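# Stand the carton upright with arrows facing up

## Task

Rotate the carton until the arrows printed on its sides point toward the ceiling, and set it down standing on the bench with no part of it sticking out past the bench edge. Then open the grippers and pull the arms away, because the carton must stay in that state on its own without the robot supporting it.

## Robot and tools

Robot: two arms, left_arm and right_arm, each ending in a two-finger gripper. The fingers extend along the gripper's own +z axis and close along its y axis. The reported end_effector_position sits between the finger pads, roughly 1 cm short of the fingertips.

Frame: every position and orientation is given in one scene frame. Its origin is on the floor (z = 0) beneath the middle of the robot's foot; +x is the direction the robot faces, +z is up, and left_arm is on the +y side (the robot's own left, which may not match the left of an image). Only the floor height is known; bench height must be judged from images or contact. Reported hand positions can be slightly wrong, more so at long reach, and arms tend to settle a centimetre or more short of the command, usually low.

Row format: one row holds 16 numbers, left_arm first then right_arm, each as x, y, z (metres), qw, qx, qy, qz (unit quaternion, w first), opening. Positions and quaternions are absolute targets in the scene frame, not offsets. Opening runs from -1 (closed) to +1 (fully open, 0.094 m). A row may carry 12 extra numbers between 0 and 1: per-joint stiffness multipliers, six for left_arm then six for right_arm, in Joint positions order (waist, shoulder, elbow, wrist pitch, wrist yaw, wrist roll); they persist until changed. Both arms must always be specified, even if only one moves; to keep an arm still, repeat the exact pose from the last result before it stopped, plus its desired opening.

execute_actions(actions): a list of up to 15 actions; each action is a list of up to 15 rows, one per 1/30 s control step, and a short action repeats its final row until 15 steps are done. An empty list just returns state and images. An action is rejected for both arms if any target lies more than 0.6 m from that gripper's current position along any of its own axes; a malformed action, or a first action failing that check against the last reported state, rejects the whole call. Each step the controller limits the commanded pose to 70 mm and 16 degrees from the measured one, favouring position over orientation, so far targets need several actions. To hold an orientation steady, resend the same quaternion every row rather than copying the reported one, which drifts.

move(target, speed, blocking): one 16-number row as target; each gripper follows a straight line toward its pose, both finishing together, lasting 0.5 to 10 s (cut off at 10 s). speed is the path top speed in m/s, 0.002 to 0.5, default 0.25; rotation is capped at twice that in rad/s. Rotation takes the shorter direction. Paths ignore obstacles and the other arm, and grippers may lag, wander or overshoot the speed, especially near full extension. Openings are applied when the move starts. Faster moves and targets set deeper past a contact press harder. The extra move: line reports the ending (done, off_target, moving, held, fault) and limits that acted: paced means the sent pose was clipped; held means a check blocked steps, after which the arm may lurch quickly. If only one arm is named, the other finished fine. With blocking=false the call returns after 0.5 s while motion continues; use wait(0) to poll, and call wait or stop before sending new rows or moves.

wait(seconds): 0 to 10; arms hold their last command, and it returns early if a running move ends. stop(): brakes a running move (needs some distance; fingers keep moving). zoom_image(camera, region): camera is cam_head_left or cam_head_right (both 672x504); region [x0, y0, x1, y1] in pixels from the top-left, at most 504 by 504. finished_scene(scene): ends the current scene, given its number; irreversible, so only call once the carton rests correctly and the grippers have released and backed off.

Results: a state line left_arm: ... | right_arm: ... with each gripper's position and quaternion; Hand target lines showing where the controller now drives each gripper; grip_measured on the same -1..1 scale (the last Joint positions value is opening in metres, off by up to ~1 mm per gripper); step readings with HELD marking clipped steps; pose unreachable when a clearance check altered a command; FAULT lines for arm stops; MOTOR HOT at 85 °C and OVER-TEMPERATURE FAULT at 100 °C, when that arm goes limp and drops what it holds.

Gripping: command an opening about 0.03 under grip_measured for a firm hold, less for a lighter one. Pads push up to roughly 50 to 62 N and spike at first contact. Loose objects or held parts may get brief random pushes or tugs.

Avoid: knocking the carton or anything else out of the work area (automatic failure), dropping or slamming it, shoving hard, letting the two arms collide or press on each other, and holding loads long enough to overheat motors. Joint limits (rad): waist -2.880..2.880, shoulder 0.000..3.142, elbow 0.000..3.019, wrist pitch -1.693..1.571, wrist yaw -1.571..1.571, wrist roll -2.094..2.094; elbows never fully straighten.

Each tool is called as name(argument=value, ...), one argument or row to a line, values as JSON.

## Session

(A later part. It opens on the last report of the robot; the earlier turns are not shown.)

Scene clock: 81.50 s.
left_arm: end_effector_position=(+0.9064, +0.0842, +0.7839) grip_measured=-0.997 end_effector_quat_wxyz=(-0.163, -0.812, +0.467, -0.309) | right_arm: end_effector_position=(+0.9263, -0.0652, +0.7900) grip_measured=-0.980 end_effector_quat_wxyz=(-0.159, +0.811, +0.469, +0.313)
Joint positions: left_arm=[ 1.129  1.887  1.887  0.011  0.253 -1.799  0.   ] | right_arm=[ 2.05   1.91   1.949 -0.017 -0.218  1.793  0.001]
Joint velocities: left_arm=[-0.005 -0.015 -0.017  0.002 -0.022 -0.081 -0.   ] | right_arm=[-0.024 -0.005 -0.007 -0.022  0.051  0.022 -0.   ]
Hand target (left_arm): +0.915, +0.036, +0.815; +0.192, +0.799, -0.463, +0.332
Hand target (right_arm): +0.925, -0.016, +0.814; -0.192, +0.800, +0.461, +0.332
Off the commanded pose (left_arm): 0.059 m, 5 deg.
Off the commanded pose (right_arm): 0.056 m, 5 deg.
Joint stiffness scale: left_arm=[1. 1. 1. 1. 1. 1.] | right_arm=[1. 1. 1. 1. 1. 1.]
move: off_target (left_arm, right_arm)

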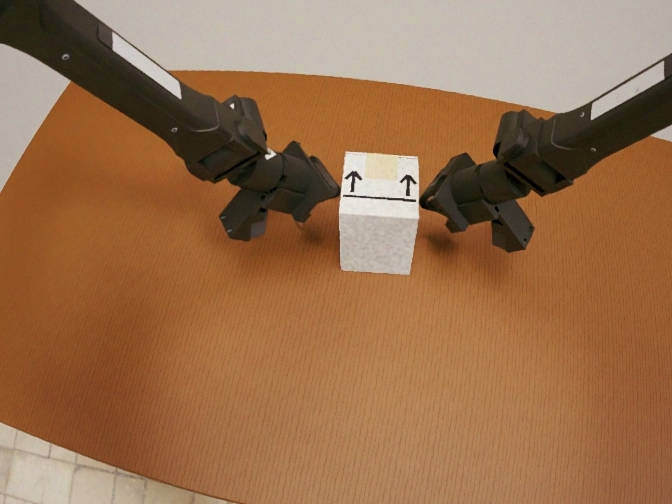

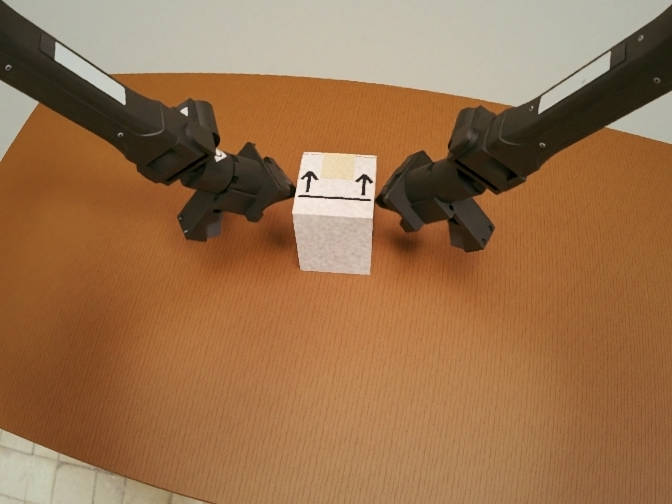

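move(
  target=[0.895,0.13,0.77,-0.38,-0.596,0.596,-0.38,-0.2,0.92,-0.11,0.77,-0.38,0.596,0.596,0.38,-0.2],
  speed=0.15,
)

Scene clock: 88.77 s.
left_arm: end_effector_position=(+0.9064, +0.1224, +0.7833) grip_measured=-0.203 end_effector_quat_wxyz=(+0.375, +0.597, -0.594, +0.388) | right_arm: end_effector_position=(+0.9155, -0.1008, +0.7767) grip_measured=-0.202 end_effector_quat_wxyz=(-0.364, +0.614, +0.585, +0.385)
Joint positions: left_arm=[ 1.268  2.285  2.879 -1.137  0.79  -1.163  0.037] | right_arm=[ 1.906  2.316  2.91  -1.073 -0.751  1.244  0.037]
Joint velocities: left_arm=[-0.015 -0.024  0.037  0.002 -0.037 -0.051 -0.   ] | right_arm=[ 0.005 -0.005 -0.007 -0.012 -0.022  0.037  0.001]
Hand target (left_arm): +0.896, +0.130, +0.771; +0.373, +0.599, -0.595, +0.384
Hand target (right_arm): +0.917, -0.110, +0.774; -0.355, +0.612, +0.591, +0.387
Off the commanded pose (left_arm): 0.019 m, 1 deg.
Off the commanded pose (right_arm): 0.012 m, 3 deg.
Joint stiffness scale: left_arm=[1. 1. 1. 1. 1. 1.] | right_arm=[1. 1. 1. 1. 1. 1.]
elbow stopped short (right arm): the move would have taken joint 3 (elbow) straighter than the controller allows; a more bent joint 3 avoids this.
elbow stopped short (left arm): the move would have taken joint 3 (elbow) straighter than the controller allows; a more bent joint 3 avoids this.
move: off_target (left_arm, right_arm)

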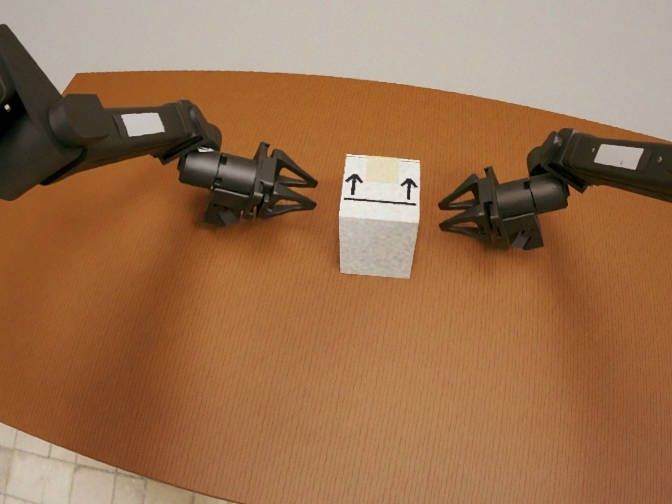

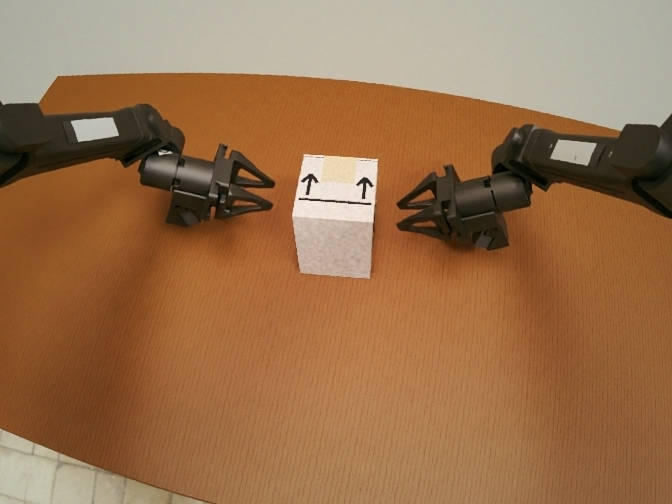

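move(
  target=[0.88,0.04,0.78,-0.38,-0.596,0.596,-0.38,-0.2,0.90,-0.02,0.78,-0.38,0.596,0.596,0.38,-0.2],
  speed=0.05,
)

move(
  target=[0.81,0.04,0.785,-0.38,-0.596,0.596,-0.38,-0.2,0.815,-0.02,0.785,-0.38,0.596,0.596,0.38,-0.2],
  speed=0.04,
)

Scene clock: 93.47 s.
left_arm: end_effector_position=(+0.8669, +0.0844, +0.7593) grip_measured=-0.202 end_effector_quat_wxyz=(+0.371, +0.610, -0.600, +0.360) | right_arm: end_effector_position=(+0.9186, -0.0686, +0.7798) grip_measured=-0.202 end_effector_quat_wxyz=(-0.356, +0.609, +0.601, +0.375)
Joint positions: left_arm=[ 1.235  2.185  2.543 -0.888  0.703 -1.21   0.037] | right_arm=[ 1.955  2.316  2.893 -1.046 -0.672  1.243  0.037]
Joint velocities: left_arm=[-0.015 -0.005 -0.007 -0.007 -0.007 -0.007 -0.001] | right_arm=[-0.024 -0.005 -0.002  0.002 -0.125 -0.11  -0.001]
Hand target (left_arm): +0.878, +0.042, +0.781; +0.380, +0.596, -0.597, +0.380
Hand target (right_arm): +0.900, -0.022, +0.781; -0.381, +0.597, +0.595, +0.380
Off the commanded pose (left_arm): 0.051 m, 3 deg.
Off the commanded pose (right_arm): 0.052 m, 3 deg.
Joint stiffness scale: left_arm=[1. 1. 1. 1. 1. 1.] | right_arm=[1. 1. 1. 1. 1. 1.]
move: off_target (left_arm, right_arm)

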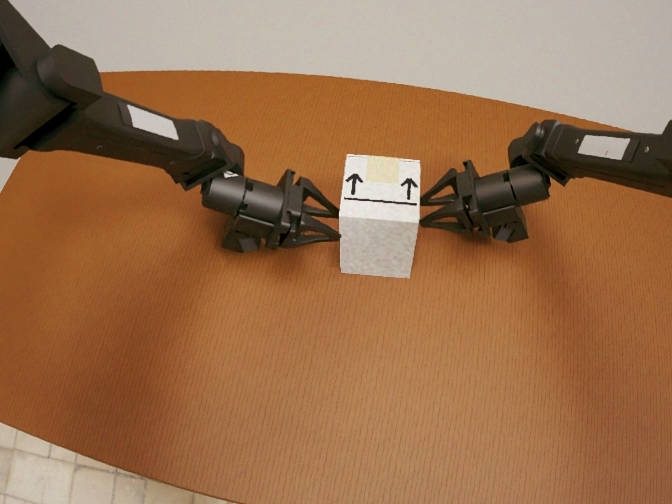

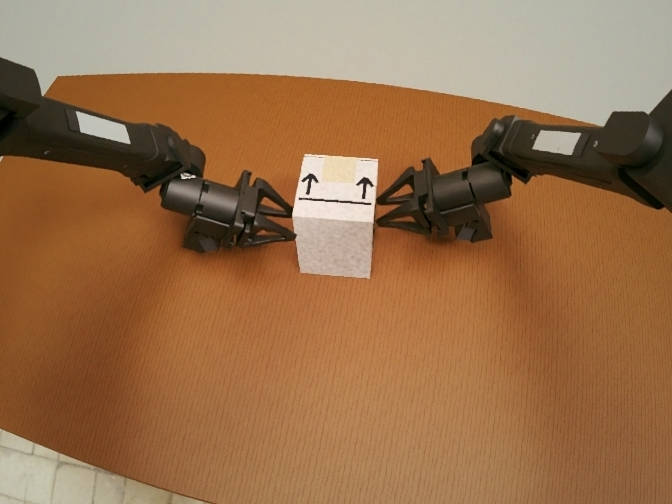

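Scene clock: 96.60 s.
left_arm: end_effector_position=(+0.8048, +0.0780, +0.7636) grip_measured=-0.202 end_effector_quat_wxyz=(+0.363, +0.613, -0.603, +0.359) | right_arm: end_effector_position=(+0.8512, -0.0686, +0.7810) grip_measured=-0.201 end_effector_quat_wxyz=(-0.343, +0.614, +0.603, +0.377)
Joint positions: left_arm=[ 1.247  2.033  2.125 -0.608  0.703 -1.21   0.037] | right_arm=[ 1.932  2.026  2.193 -0.613 -0.683  1.243  0.038]
Joint velocities: left_arm=[-0.015  0.015 -0.012 -0.002  0.007 -0.037 -0.   ] | right_arm=[ 0.015 -0.005  0.002 -0.002 -0.037 -0.037  0.001]
Hand target (left_arm): +0.809, +0.041, +0.786; +0.380, +0.596, -0.596, +0.380
Hand target (right_arm): +0.817, -0.020, +0.783; -0.380, +0.596, +0.596, +0.380
Off the commanded pose (left_arm): 0.044 m, 4 deg.
Off the commanded pose (right_arm): 0.061 m, 5 deg.
Joint stiffness scale: left_arm=[1. 1. 1. 1. 1. 1.] | right_arm=[1. 1. 1. 1. 1. 1.]
move: off_target (left_arm, right_arm)

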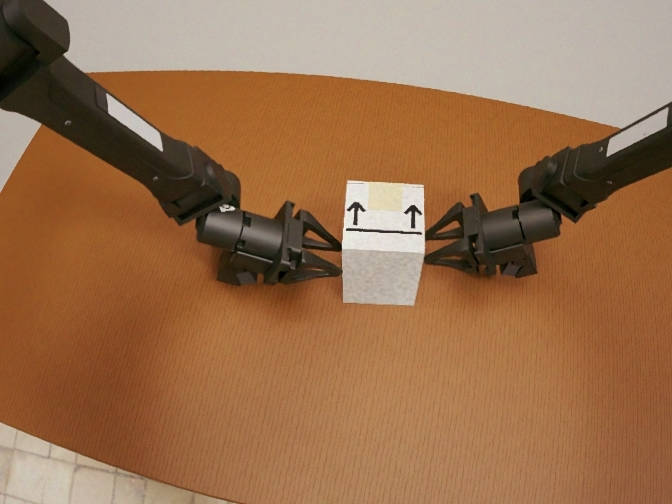

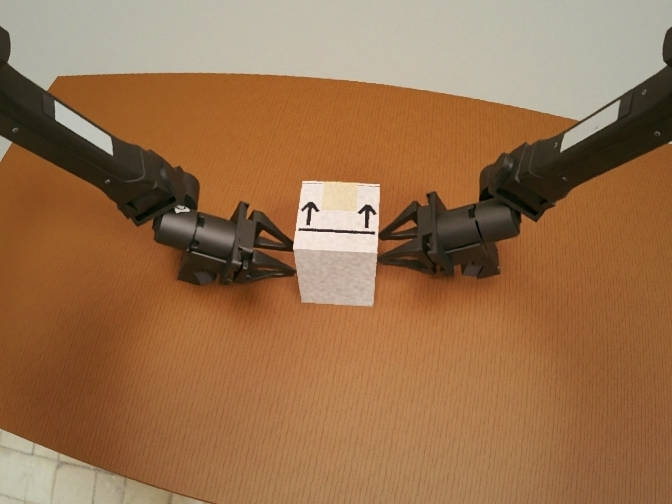

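move(
  target=[0.845,0.115,0.765,-0.38,-0.596,0.596,-0.38,-0.2,0.865,-0.10,0.765,-0.38,0.596,0.596,0.38,-0.2],
  speed=0.1,
)

move(
  target=[0.85,0.035,0.78,-0.38,-0.596,0.596,-0.38,-0.2,0.855,-0.02,0.775,-0.38,0.596,0.596,0.38,-0.2],
  speed=0.06,
)

move(
  target=[0.74,0.035,0.785,-0.38,-0.596,0.596,-0.38,-0.2,0.73,-0.02,0.785,-0.38,0.596,0.596,0.38,-0.2],
  speed=0.04,
)

Scene clock: 101.43 s.
left_arm: end_effector_position=(+0.8578, +0.1111, +0.7783) grip_measured=-0.202 end_effector_quat_wxyz=(+0.376, +0.594, -0.596, +0.387) | right_arm: end_effector_position=(+0.8663, -0.0992, +0.7708) grip_measured=-0.201 end_effector_quat_wxyz=(-0.380, +0.600, +0.593, +0.379)
Joint positions: left_arm=[ 1.274  2.09   2.389 -0.855  0.792 -1.148  0.037] | right_arm=[ 1.886  2.151  2.502 -0.903 -0.769  1.176  0.038]
Joint velocities: left_arm=[-0.005 -0.005  0.007 -0.012 -0.007  0.081 -0.   ] | right_arm=[ 0.005  0.015  0.002  0.002 -0.037  0.066  0.   ]
Hand target (left_arm): +0.845, +0.115, +0.765; +0.380, +0.597, -0.596, +0.381
Hand target (right_arm): +0.864, -0.100, +0.767; -0.379, +0.597, +0.596, +0.380
Off the commanded pose (left_arm): 0.019 m, 1 deg.
Off the commanded pose (right_arm): 0.006 m, 1 deg.
Joint stiffness scale: left_arm=[1. 1. 1. 1. 1. 1.] | right_arm=[1. 1. 1. 1. 1. 1.]
move: off_target (left_arm)

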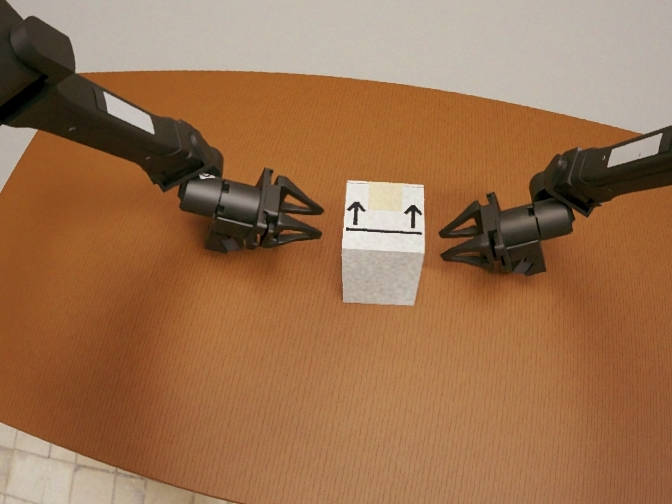

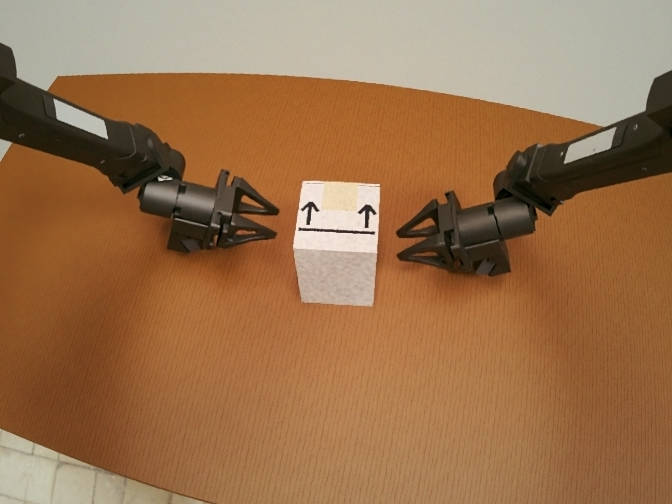

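Scene clock: 103.00 s.
left_arm: end_effector_position=(+0.8562, +0.0822, +0.7700) grip_measured=-0.202 end_effector_quat_wxyz=(+0.359, +0.607, -0.605, +0.369) | right_arm: end_effector_position=(+0.8629, -0.0692, +0.7625) grip_measured=-0.201 end_effector_quat_wxyz=(-0.358, +0.608, +0.605, +0.369)
Joint positions: left_arm=[ 1.232  2.09   2.343 -0.755  0.703 -1.204  0.037] | right_arm=[ 1.927  2.143  2.432 -0.783 -0.687  1.216  0.038]
Joint velocities: left_arm=[-0.005  0.005 -0.002 -0.007 -0.007 -0.051  0.   ] | right_arm=[-0.005  0.005 -0.022  0.002  0.037  0.022 -0.   ]
Hand target (left_arm): +0.849, +0.036, +0.781; +0.380, +0.596, -0.597, +0.380
Hand target (right_arm): +0.855, -0.022, +0.775; -0.381, +0.596, +0.596, +0.380
Off the commanded pose (left_arm): 0.049 m, 3 deg.
Off the commanded pose (right_arm): 0.051 m, 3 deg.
Joint stiffness scale: left_arm=[1. 1. 1. 1. 1. 1.] | right_arm=[1. 1. 1. 1. 1. 1.]
move: off_target (left_arm, right_arm)

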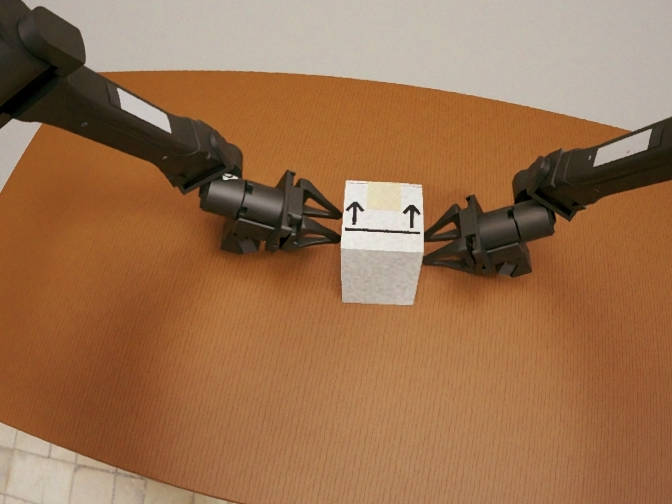

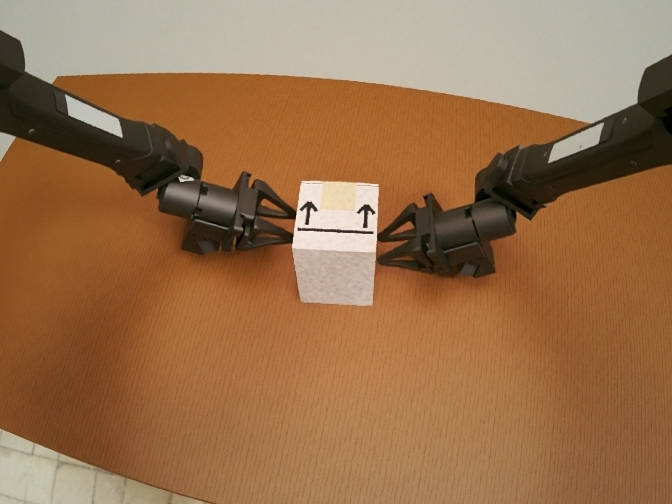

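Scene clock: 106.90 s.
left_arm: end_effector_position=(+0.7495, +0.0730, +0.7713) grip_measured=-0.202 end_effector_quat_wxyz=(+0.356, +0.610, -0.606, +0.366) | right_arm: end_effector_position=(+0.7598, -0.0721, +0.7661) grip_measured=-0.201 end_effector_quat_wxyz=(-0.340, +0.616, +0.607, +0.368)
Joint positions: left_arm=[ 1.261  1.967  1.879 -0.42   0.72  -1.191  0.037] | right_arm=[ 1.887  1.974  1.893 -0.383 -0.703  1.216  0.038]
Joint velocities: left_arm=[-0.015  0.005 -0.002 -0.007 -0.022 -0.051 -0.   ] | right_arm=[-0.015 -0.005 -0.007 -0.007 -0.022 -0.051 -0.001]
Hand target (left_arm): +0.739, +0.036, +0.787; +0.380, +0.596, -0.596, +0.380
Hand target (right_arm): +0.731, -0.020, +0.782; -0.380, +0.596, +0.596, +0.380
Off the commanded pose (left_arm): 0.042 m, 4 deg.
Off the commanded pose (right_arm): 0.063 m, 5 deg.
Joint stiffness scale: left_arm=[1. 1. 1. 1. 1. 1.] | right_arm=[1. 1. 1. 1. 1. 1.]
move: off_target (left_arm, right_arm)

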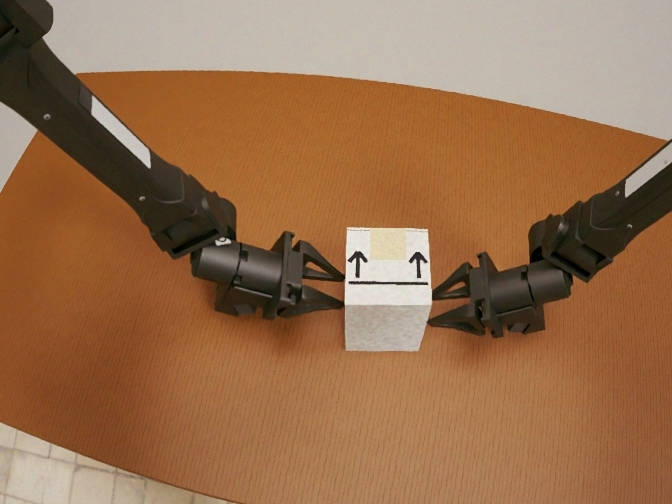

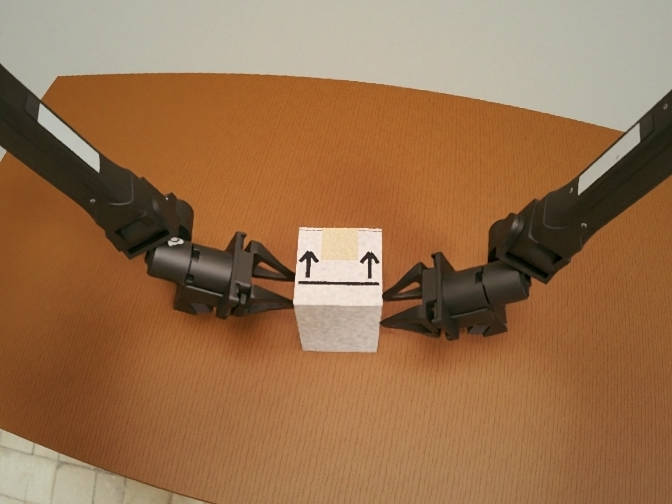

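move(
  target=[0.77,0.115,0.74,-0.38,-0.596,0.596,-0.38,-1,0.81,-0.11,0.745,-0.38,0.596,0.596,0.38,-1],
  speed=0.08,
)

move(
  target=[0.775,0.025,0.755,-0.38,-0.596,0.596,-0.38,-1,0.805,-0.02,0.76,-0.38,0.596,0.596,0.38,-1],
  speed=0.05,
)

move(
  target=[0.77,0.025,0.80,-0.38,-0.596,0.596,-0.38,-1,0.78,-0.02,0.80,-0.38,0.596,0.596,0.38,-1],
  speed=0.03,
)

Scene clock: 112.43 s.
left_arm: end_effector_position=(+0.7855, +0.1137, +0.7520) grip_measured=-0.995 end_effector_quat_wxyz=(+0.374, +0.595, -0.598, +0.387) | right_arm: end_effector_position=(+0.8141, -0.1084, +0.7538) grip_measured=-0.979 end_effector_quat_wxyz=(-0.379, +0.599, +0.594, +0.381)
Joint positions: left_arm=[ 1.318  2.062  2.157 -0.669  0.827 -1.115  0.   ] | right_arm=[ 1.845  2.1    2.287 -0.758 -0.805  1.143  0.001]
Joint velocities: left_arm=[ 0.005 -0.005 -0.002 -0.022 -0.037  0.066 -0.   ] | right_arm=[ 0.015 -0.034  0.027  0.017  0.037  0.022  0.   ]
Hand target (left_arm): +0.770, +0.115, +0.741; +0.380, +0.596, -0.596, +0.381
Hand target (right_arm): +0.810, -0.111, +0.748; -0.379, +0.597, +0.596, +0.380
Off the commanded pose (left_arm): 0.020 m, 1 deg.
Off the commanded pose (right_arm): 0.010 m, 0 deg.
Joint stiffness scale: left_arm=[1. 1. 1. 1. 1. 1.] | right_arm=[1. 1. 1. 1. 1. 1.]
move: off_target (left_arm)

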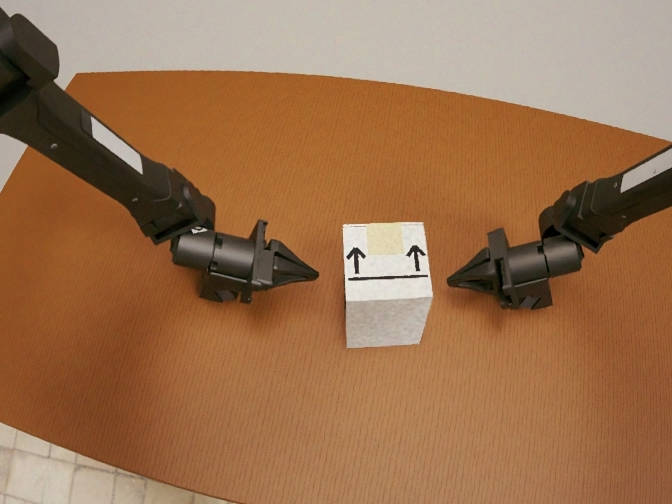

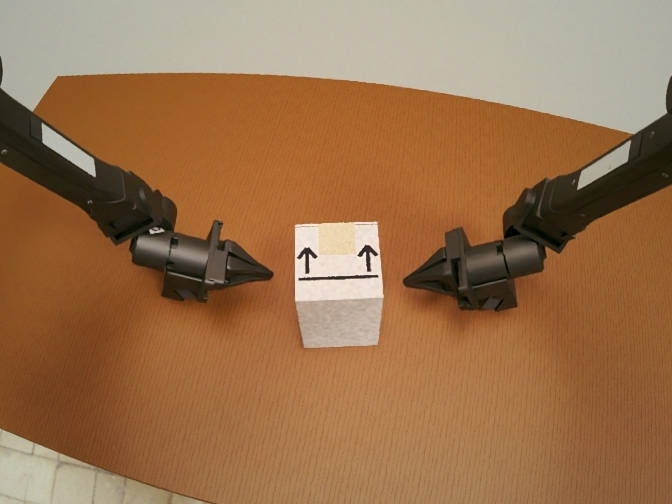

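Scene clock: 114.47 s.
left_arm: end_effector_position=(+0.7893, +0.0784, +0.7480) grip_measured=-0.995 end_effector_quat_wxyz=(+0.353, +0.607, -0.607, +0.371) | right_arm: end_effector_position=(+0.8181, -0.0716, +0.7492) grip_measured=-0.979 end_effector_quat_wxyz=(-0.354, +0.607, +0.607, +0.371)
Joint positions: left_arm=[ 1.263  2.062  2.117 -0.558  0.728 -1.185  0.   ] | right_arm=[ 1.9    2.1    2.243 -0.639 -0.709  1.198  0.001]
Joint velocities: left_arm=[-0.005 -0.005  0.007  0.012 -0.007 -0.051 -0.   ] | right_arm=[-0.015 -0.024  0.002 -0.012  0.022  0.007 -0.   ]
Hand target (left_arm): +0.774, +0.027, +0.757; +0.380, +0.595, -0.597, +0.380
Hand target (right_arm): +0.805, -0.022, +0.760; -0.381, +0.597, +0.596, +0.380
Off the commanded pose (left_arm): 0.056 m, 4 deg.
Off the commanded pose (right_arm): 0.054 m, 4 deg.
Joint stiffness scale: left_arm=[1. 1. 1. 1. 1. 1.] | right_arm=[1. 1. 1. 1. 1. 1.]
move: off_target (left_arm, right_arm)

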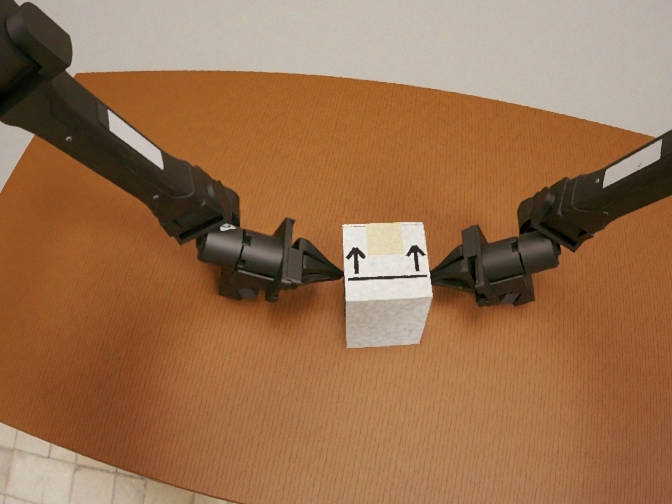

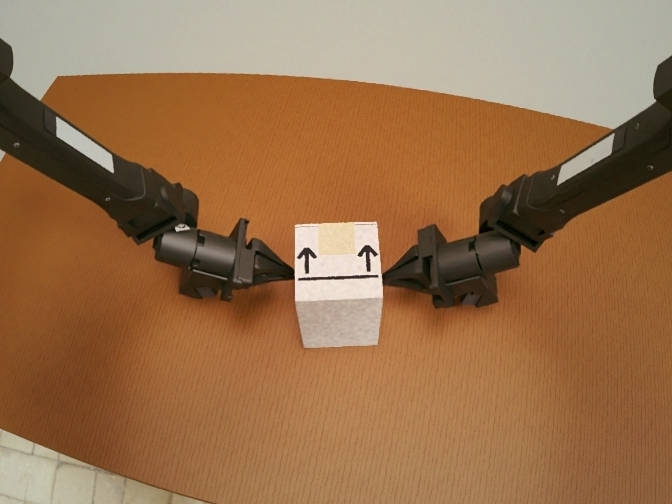

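Scene clock: 117.47 s.
left_arm: end_effector_position=(+0.7546, +0.0763, +0.7666) grip_measured=-0.995 end_effector_quat_wxyz=(+0.360, +0.616, -0.607, +0.351) | right_arm: end_effector_position=(+0.7843, -0.0709, +0.7752) grip_measured=-0.979 end_effector_quat_wxyz=(-0.351, +0.611, +0.610, +0.362)
Joint positions: left_arm=[ 1.261  1.978  1.919 -0.465  0.695 -1.202  0.   ] | right_arm=[ 1.904  1.973  1.969 -0.488 -0.684  1.207  0.001]
Joint velocities: left_arm=[ 0.005  0.005  0.007 -0.002  0.007 -0.007  0.001] | right_arm=[-0.015 -0.005 -0.012  0.022  0.037 -0.051  0.001]
Hand target (left_arm): +0.769, +0.027, +0.800; +0.380, +0.596, -0.597, +0.380
Hand target (right_arm): +0.780, -0.021, +0.799; -0.381, +0.596, +0.596, +0.380
Off the commanded pose (left_arm): 0.063 m, 5 deg.
Off the commanded pose (right_arm): 0.057 m, 5 deg.
Joint stiffness scale: left_arm=[1. 1. 1. 1. 1. 1.] | right_arm=[1. 1. 1. 1. 1. 1.]
move: off_target (left_arm, right_arm)

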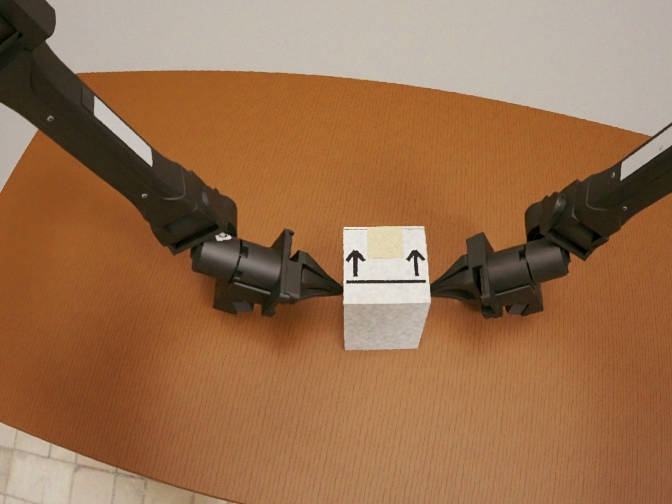

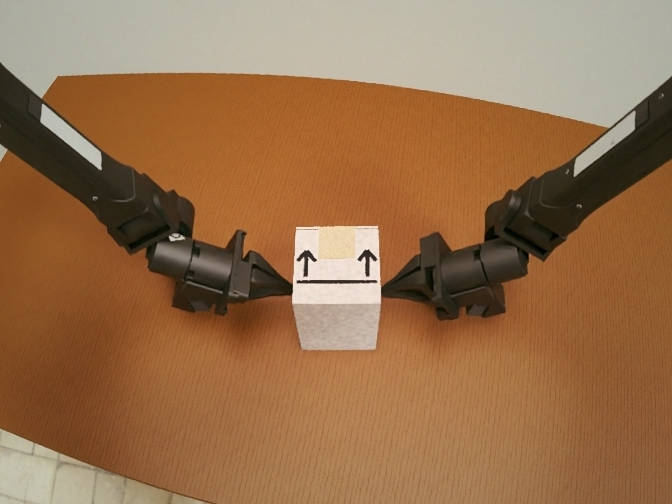

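move(
  target=[0.80,0.13,0.80,-0.44,-0.483,0.691,-0.308,-1,0.70,-0.12,0.75,-0.289,0.711,0.453,0.453,-1],
  speed=0.15,
)

move(
  target=[0.835,0.10,0.795,-0.44,-0.483,0.691,-0.308,-1,0.68,-0.06,0.725,-0.289,0.711,0.453,0.453,-1],
  speed=0.1,
)

move(
  target=[0.83,0.01,0.80,-0.44,-0.483,0.691,-0.308,-1,0.70,0.0,0.72,-0.289,0.711,0.453,0.453,-1],
  speed=0.06,
)

Scene clock: 128.07 s.
left_arm: end_effector_position=(+0.8166, +0.1269, +0.8164) grip_measured=-0.995 end_effector_quat_wxyz=(+0.435, +0.480, -0.692, +0.319) | right_arm: end_effector_position=(+0.7082, -0.1181, +0.7506) grip_measured=-0.979 end_effector_quat_wxyz=(-0.285, +0.703, +0.464, +0.457)
Joint positions: left_arm=[ 1.263  2.065  2.45  -1.274  0.61  -0.782  0.   ] | right_arm=[ 1.775  2.019  1.626  0.388 -0.927  1.72   0.001]
Joint velocities: left_arm=[-0.005  0.005  0.002 -0.012 -0.051  0.007  0.   ] | right_arm=[-0.005 -0.005 -0.017 -0.012 -0.007 -0.022 -0.   ]
Hand target (left_arm): +0.801, +0.130, +0.801; -0.441, -0.481, +0.691, -0.310
Hand target (right_arm): +0.699, -0.119, +0.748; -0.290, +0.709, +0.458, +0.452
Off the commanded pose (left_arm): 0.024 m, 1 deg.
Off the commanded pose (right_arm): 0.008 m, 2 deg.
Joint stiffness scale: left_arm=[1. 1. 1. 1. 1. 1.] | right_arm=[1. 1. 1. 1. 1. 1.]
move: off_target (left_arm)

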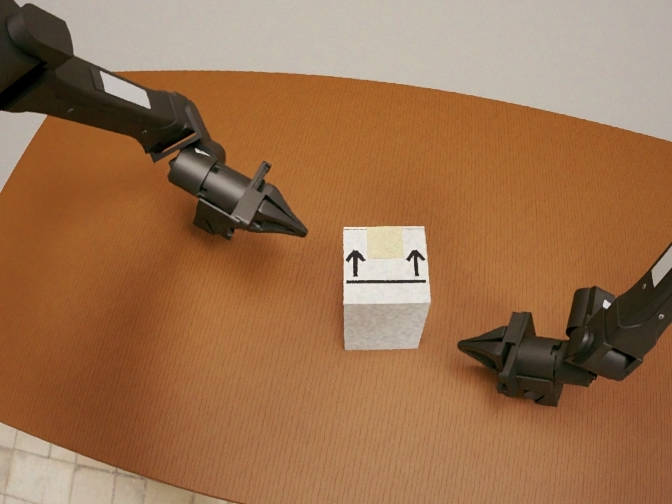

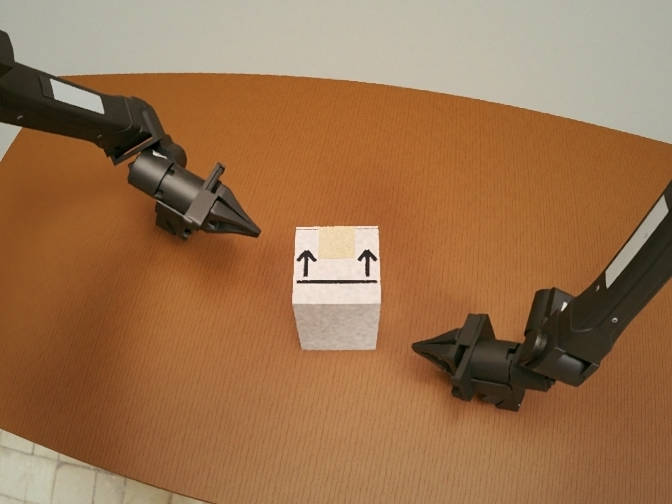

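Scene clock: 129.57 s.
left_arm: end_effector_position=(+0.8386, +0.1140, +0.7943) grip_measured=-0.995 end_effector_quat_wxyz=(+0.426, +0.490, -0.695, +0.308) | right_arm: end_effector_position=(+0.6759, -0.0615, +0.7241) grip_measured=-0.979 end_effector_quat_wxyz=(-0.293, +0.711, +0.455, +0.450)
Joint positions: left_arm=[ 1.242  2.289  2.885 -1.448  0.573 -0.83   0.   ] | right_arm=[ 1.829  2.143  1.686  0.443 -0.869  1.743  0.001]
Joint velocities: left_arm=[-0.015 -0.015 -0.007 -0.002 -0.051 -0.066  0.   ] | right_arm=[-0.005  0.005  0.002 -0.002 -0.095 -0.037  0.   ]
Hand target (left_arm): +0.835, +0.100, +0.794; -0.433, -0.488, +0.692, -0.309
Hand target (right_arm): +0.681, -0.060, +0.724; -0.289, +0.711, +0.453, +0.453
Off the commanded pose (left_arm): 0.015 m, 2 deg.
Off the commanded pose (right_arm): 0.004 m, 1 deg.
Joint stiffness scale: left_arm=[1. 1. 1. 1. 1. 1.] | right_arm=[1. 1. 1. 1. 1. 1.]
elbow stopped short (left arm): the move would have taken joint 3 (elbow) straighter than the controller allows; a more bent joint 3 avoids this.
move: off_target (left_arm)

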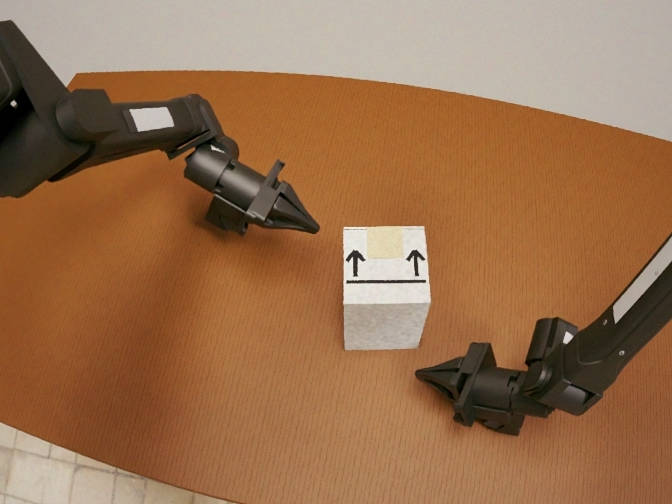

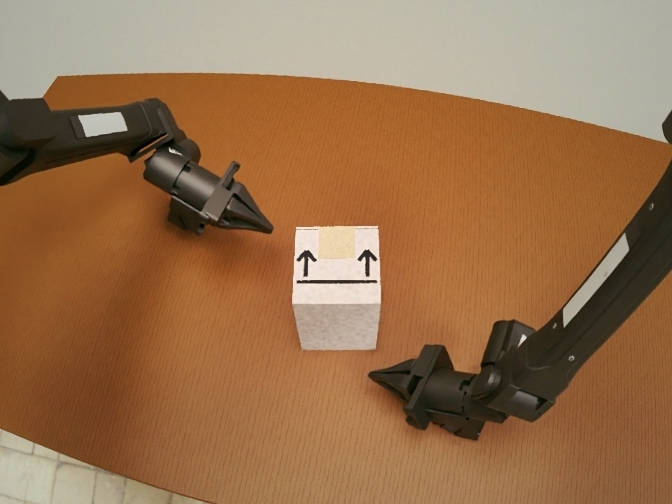

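Scene clock: 131.67 s.
left_arm: end_effector_position=(+0.8383, +0.0381, +0.7989) grip_measured=-0.995 end_effector_quat_wxyz=(+0.428, +0.490, -0.696, +0.303) | right_arm: end_effector_position=(+0.7081, -0.0098, +0.7224) grip_measured=-0.979 end_effector_quat_wxyz=(-0.277, +0.708, +0.459, +0.460)
Joint positions: left_arm=[ 1.14   2.289  2.804 -1.33   0.496 -0.918  0.   ] | right_arm=[ 1.908  2.189  1.781  0.433 -0.786  1.744  0.001]
Joint velocities: left_arm=[ 0.015  0.005 -0.002 -0.007 -0.037 -0.022  0.   ] | right_arm=[-0.005 -0.005  0.022  0.007 -0.095 -0.007 -0.   ]
Hand target (left_arm): +0.829, +0.010, +0.800; -0.439, -0.483, +0.692, -0.308
Hand target (right_arm): +0.701, -0.000, +0.720; -0.289, +0.712, +0.452, +0.453
Off the commanded pose (left_arm): 0.029 m, 2 deg.
Off the commanded pose (right_arm): 0.013 m, 2 deg.
Joint stiffness scale: left_arm=[1. 1. 1. 1. 1. 1.] | right_arm=[1. 1. 1. 1. 1. 1.]
move: off_target (left_arm, right_arm)

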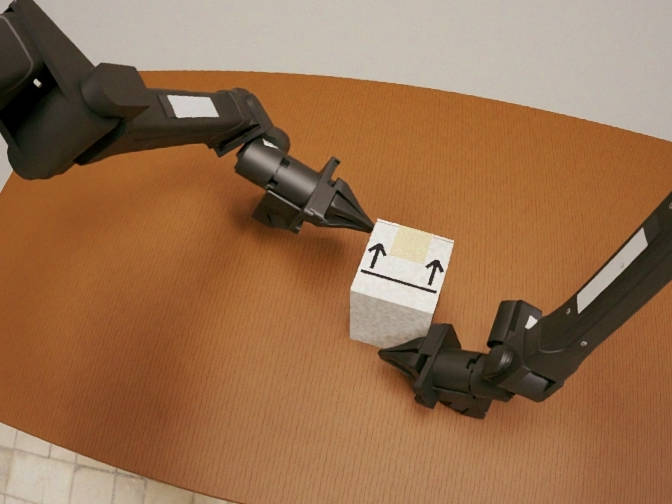

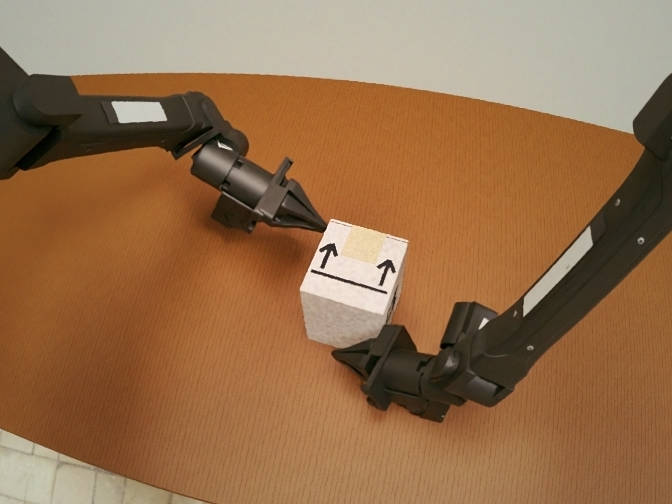

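move(
  target=[0.78,0.16,0.79,-0.38,-0.596,0.596,-0.38,-1,0.66,-0.17,0.80,-0.38,0.596,0.596,0.38,-1],
  speed=0.2,
)

move(
  target=[0.64,0.12,0.74,-0.289,-0.711,0.453,-0.453,-1,0.80,-0.17,0.88,-0.38,0.596,0.596,0.38,-1],
  speed=0.2,
)

move(
  target=[0.655,0.01,0.72,-0.289,-0.711,0.453,-0.453,-1,0.87,-0.05,0.87,-0.38,0.596,0.596,0.38,-1],
  speed=0.15,
)

move(
  target=[0.67,0.0,0.72,-0.289,-0.711,0.453,-0.453,-1,0.87,-0.05,0.795,-0.38,0.596,0.596,0.38,-1],
  speed=0.06,
)

Scene clock: 138.53 s.
left_arm: end_effector_position=(+0.7601, +0.1473, +0.7832) grip_measured=-0.995 end_effector_quat_wxyz=(+0.393, +0.597, -0.591, +0.373) | right_arm: end_effector_position=(+0.6593, -0.1698, +0.7986) grip_measured=-0.979 end_effector_quat_wxyz=(-0.377, +0.602, +0.592, +0.380)
Joint positions: left_arm=[ 1.363  1.946  1.982 -0.689  0.857 -1.074  0.   ] | right_arm=[ 1.701  1.855  1.615 -0.419 -0.922  1.028  0.001]
Joint velocities: left_arm=[-0.005 -0.005  0.002  0.002 -0.051  0.022 -0.   ] | right_arm=[ 0.005 -0.005  0.002 -0.027 -0.066  0.051 -0.   ]
Hand target (left_arm): +0.778, +0.159, +0.793; +0.379, +0.599, -0.595, +0.380
Hand target (right_arm): +0.659, -0.169, +0.800; -0.379, +0.598, +0.595, +0.380
Off the commanded pose (left_arm): 0.025 m, 2 deg.
Off the commanded pose (right_arm): 0.002 m, 1 deg.
Joint stiffness scale: left_arm=[1. 1. 1. 1. 1. 1.] | right_arm=[1. 1. 1. 1. 1. 1.]
move: off_target (left_arm)

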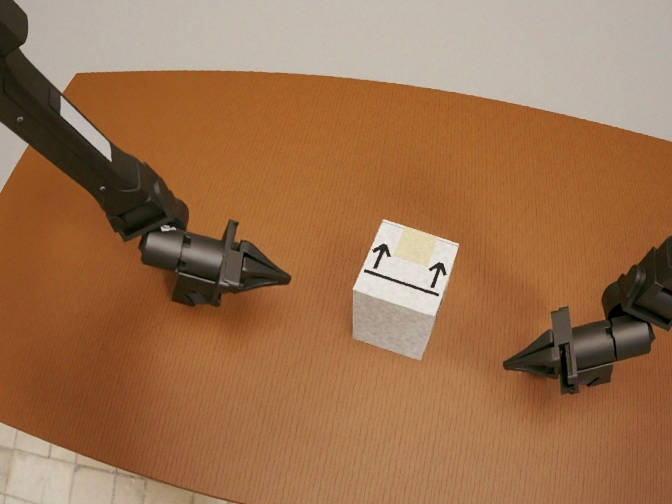

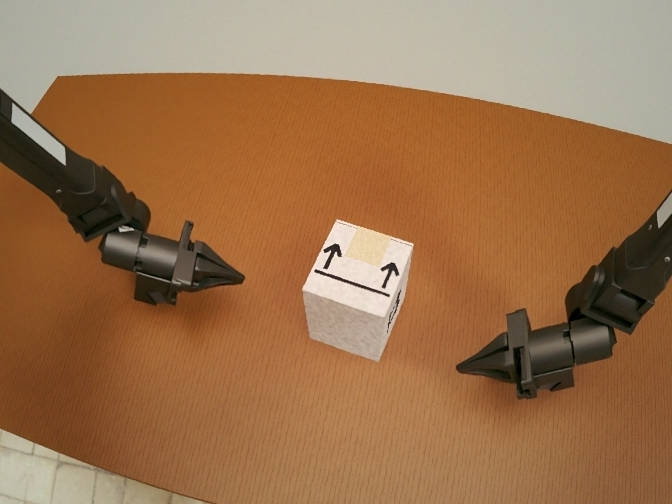

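Scene clock: 140.20 s.
left_arm: end_effector_position=(+0.6489, +0.1097, +0.7460) grip_measured=-0.995 end_effector_quat_wxyz=(+0.290, +0.706, -0.453, +0.460) | right_arm: end_effector_position=(+0.7950, -0.1703, +0.8804) grip_measured=-0.979 end_effector_quat_wxyz=(-0.376, +0.593, +0.599, +0.384)
Joint positions: left_arm=[ 1.387  2.079  1.546  0.547  0.958 -1.755  0.   ] | right_arm=[ 1.796  1.679  1.734 -0.658 -0.845  1.084  0.001]
Joint velocities: left_arm=[-0.015  0.005 -0.007 -0.007 -0.051  0.022 -0.001] | right_arm=[-0.024  0.005 -0.007  0.012  0.022 -0.007 -0.   ]
Hand target (left_arm): +0.641, +0.120, +0.740; +0.286, +0.714, -0.451, +0.452
Hand target (right_arm): +0.799, -0.170, +0.884; -0.380, +0.597, +0.595, +0.381
Off the commanded pose (left_arm): 0.015 m, 1 deg.
Off the commanded pose (right_arm): 0.005 m, 1 deg.
Joint stiffness scale: left_arm=[1. 1. 1. 1. 1. 1.] | right_arm=[1. 1. 1. 1. 1. 1.]
move: off_target (left_arm)

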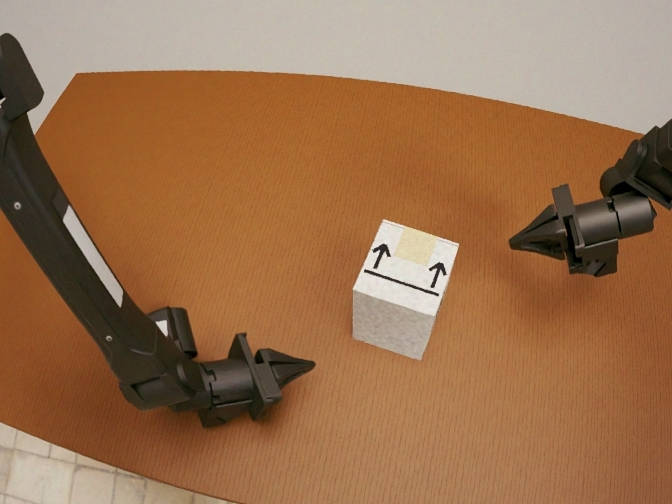

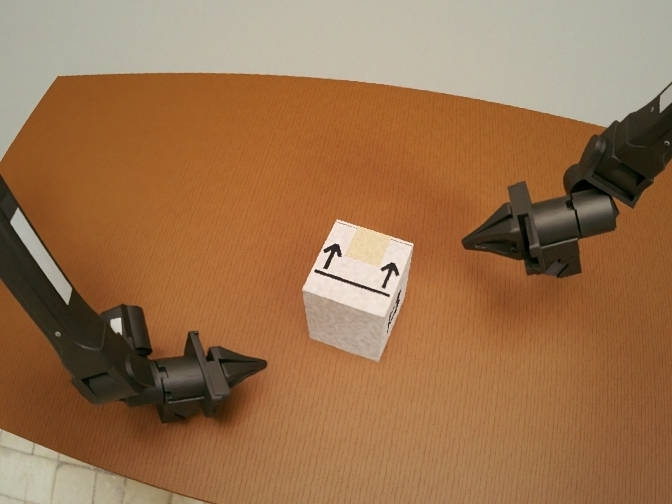

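Scene clock: 141.67 s.
left_arm: end_effector_position=(+0.6670, +0.0260, +0.7197) grip_measured=-0.995 end_effector_quat_wxyz=(+0.279, +0.711, -0.456, +0.457) | right_arm: end_effector_position=(+0.8723, -0.0536, +0.8755) grip_measured=-0.979 end_effector_quat_wxyz=(-0.374, +0.593, +0.599, +0.388)
Joint positions: left_arm=[ 1.272  2.198  1.702  0.522  0.821 -1.756  0.   ] | right_arm=[ 2.005  1.831  2.    -0.662 -0.672  1.234  0.001]
Joint velocities: left_arm=[-0.015  0.005 -0.017 -0.002 -0.081 -0.051  0.   ] | right_arm=[-0.005 -0.005  0.007 -0.007  0.007  0.007  0.   ]
Hand target (left_arm): +0.655, +0.011, +0.719; +0.289, +0.711, -0.454, +0.453
Hand target (right_arm): +0.870, -0.052, +0.870; -0.381, +0.598, +0.594, +0.381
Off the commanded pose (left_arm): 0.020 m, 1 deg.
Off the commanded pose (right_arm): 0.007 m, 1 deg.
Joint stiffness scale: left_arm=[1. 1. 1. 1. 1. 1.] | right_arm=[1. 1. 1. 1. 1. 1.]
move: off_target (left_arm)

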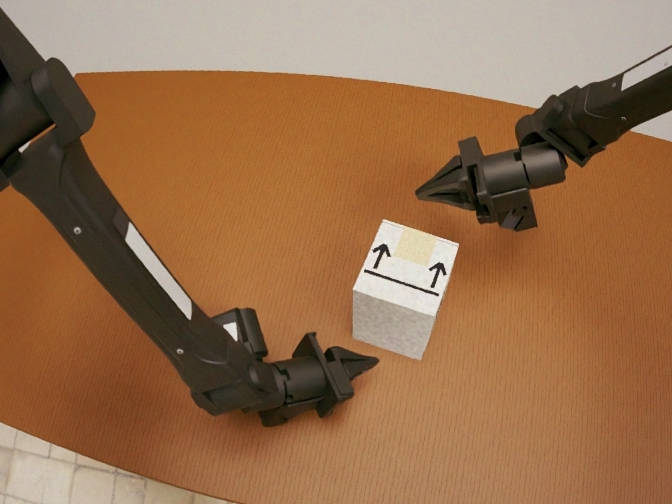

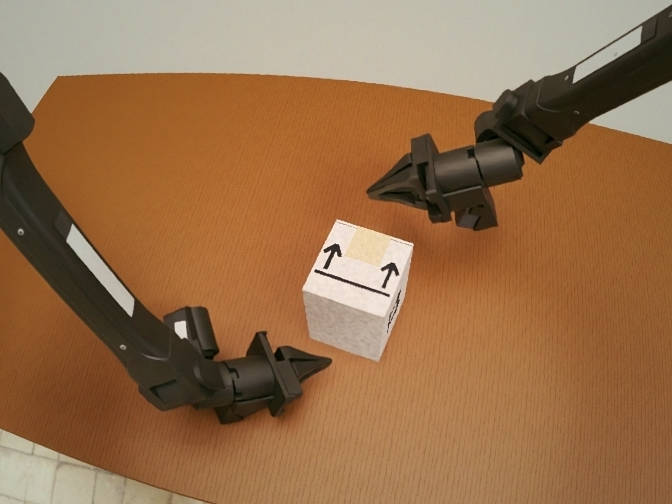

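Scene clock: 143.50 s.
left_arm: end_effector_position=(+0.6801, +0.0186, +0.7192) grip_measured=-0.995 end_effector_quat_wxyz=(+0.277, +0.712, -0.456, +0.456) | right_arm: end_effector_position=(+0.8730, -0.0441, +0.8040) grip_measured=-0.979 end_effector_quat_wxyz=(-0.383, +0.597, +0.593, +0.382)
Joint positions: left_arm=[ 1.257  2.198  1.729  0.495  0.801 -1.756  0.   ] | right_arm=[ 1.974  2.07   2.339 -0.786 -0.7    1.23   0.001]
Joint velocities: left_arm=[-0.015 -0.005  0.007 -0.012 -0.022  0.022  0.001] | right_arm=[ 0.005 -0.015  0.017 -0.002 -0.007  0.095 -0.   ]
Hand target (left_arm): +0.670, +0.000, +0.720; +0.289, +0.711, -0.453, +0.453
Hand target (right_arm): +0.871, -0.051, +0.796; -0.380, +0.596, +0.596, +0.380
Off the commanded pose (left_arm): 0.021 m, 1 deg.
Off the commanded pose (right_arm): 0.011 m, 1 deg.
Joint stiffness scale: left_arm=[1. 1. 1. 1. 1. 1.] | right_arm=[1. 1. 1. 1. 1. 1.]
move: off_target (left_arm, right_arm)

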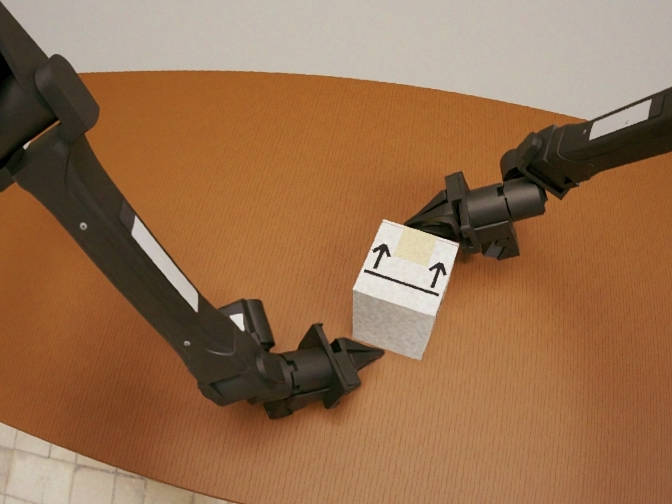

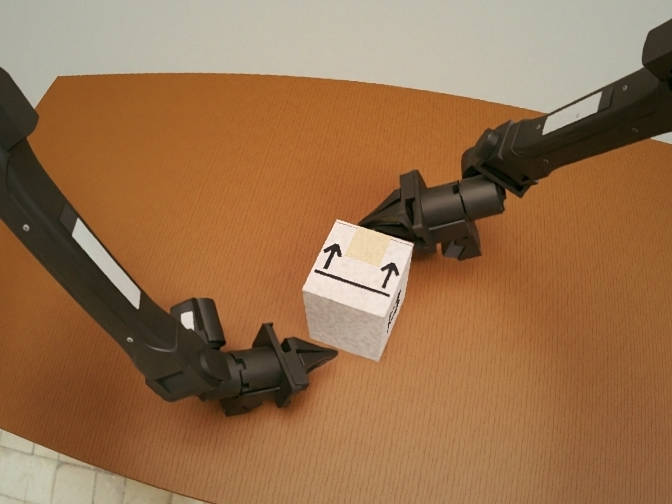

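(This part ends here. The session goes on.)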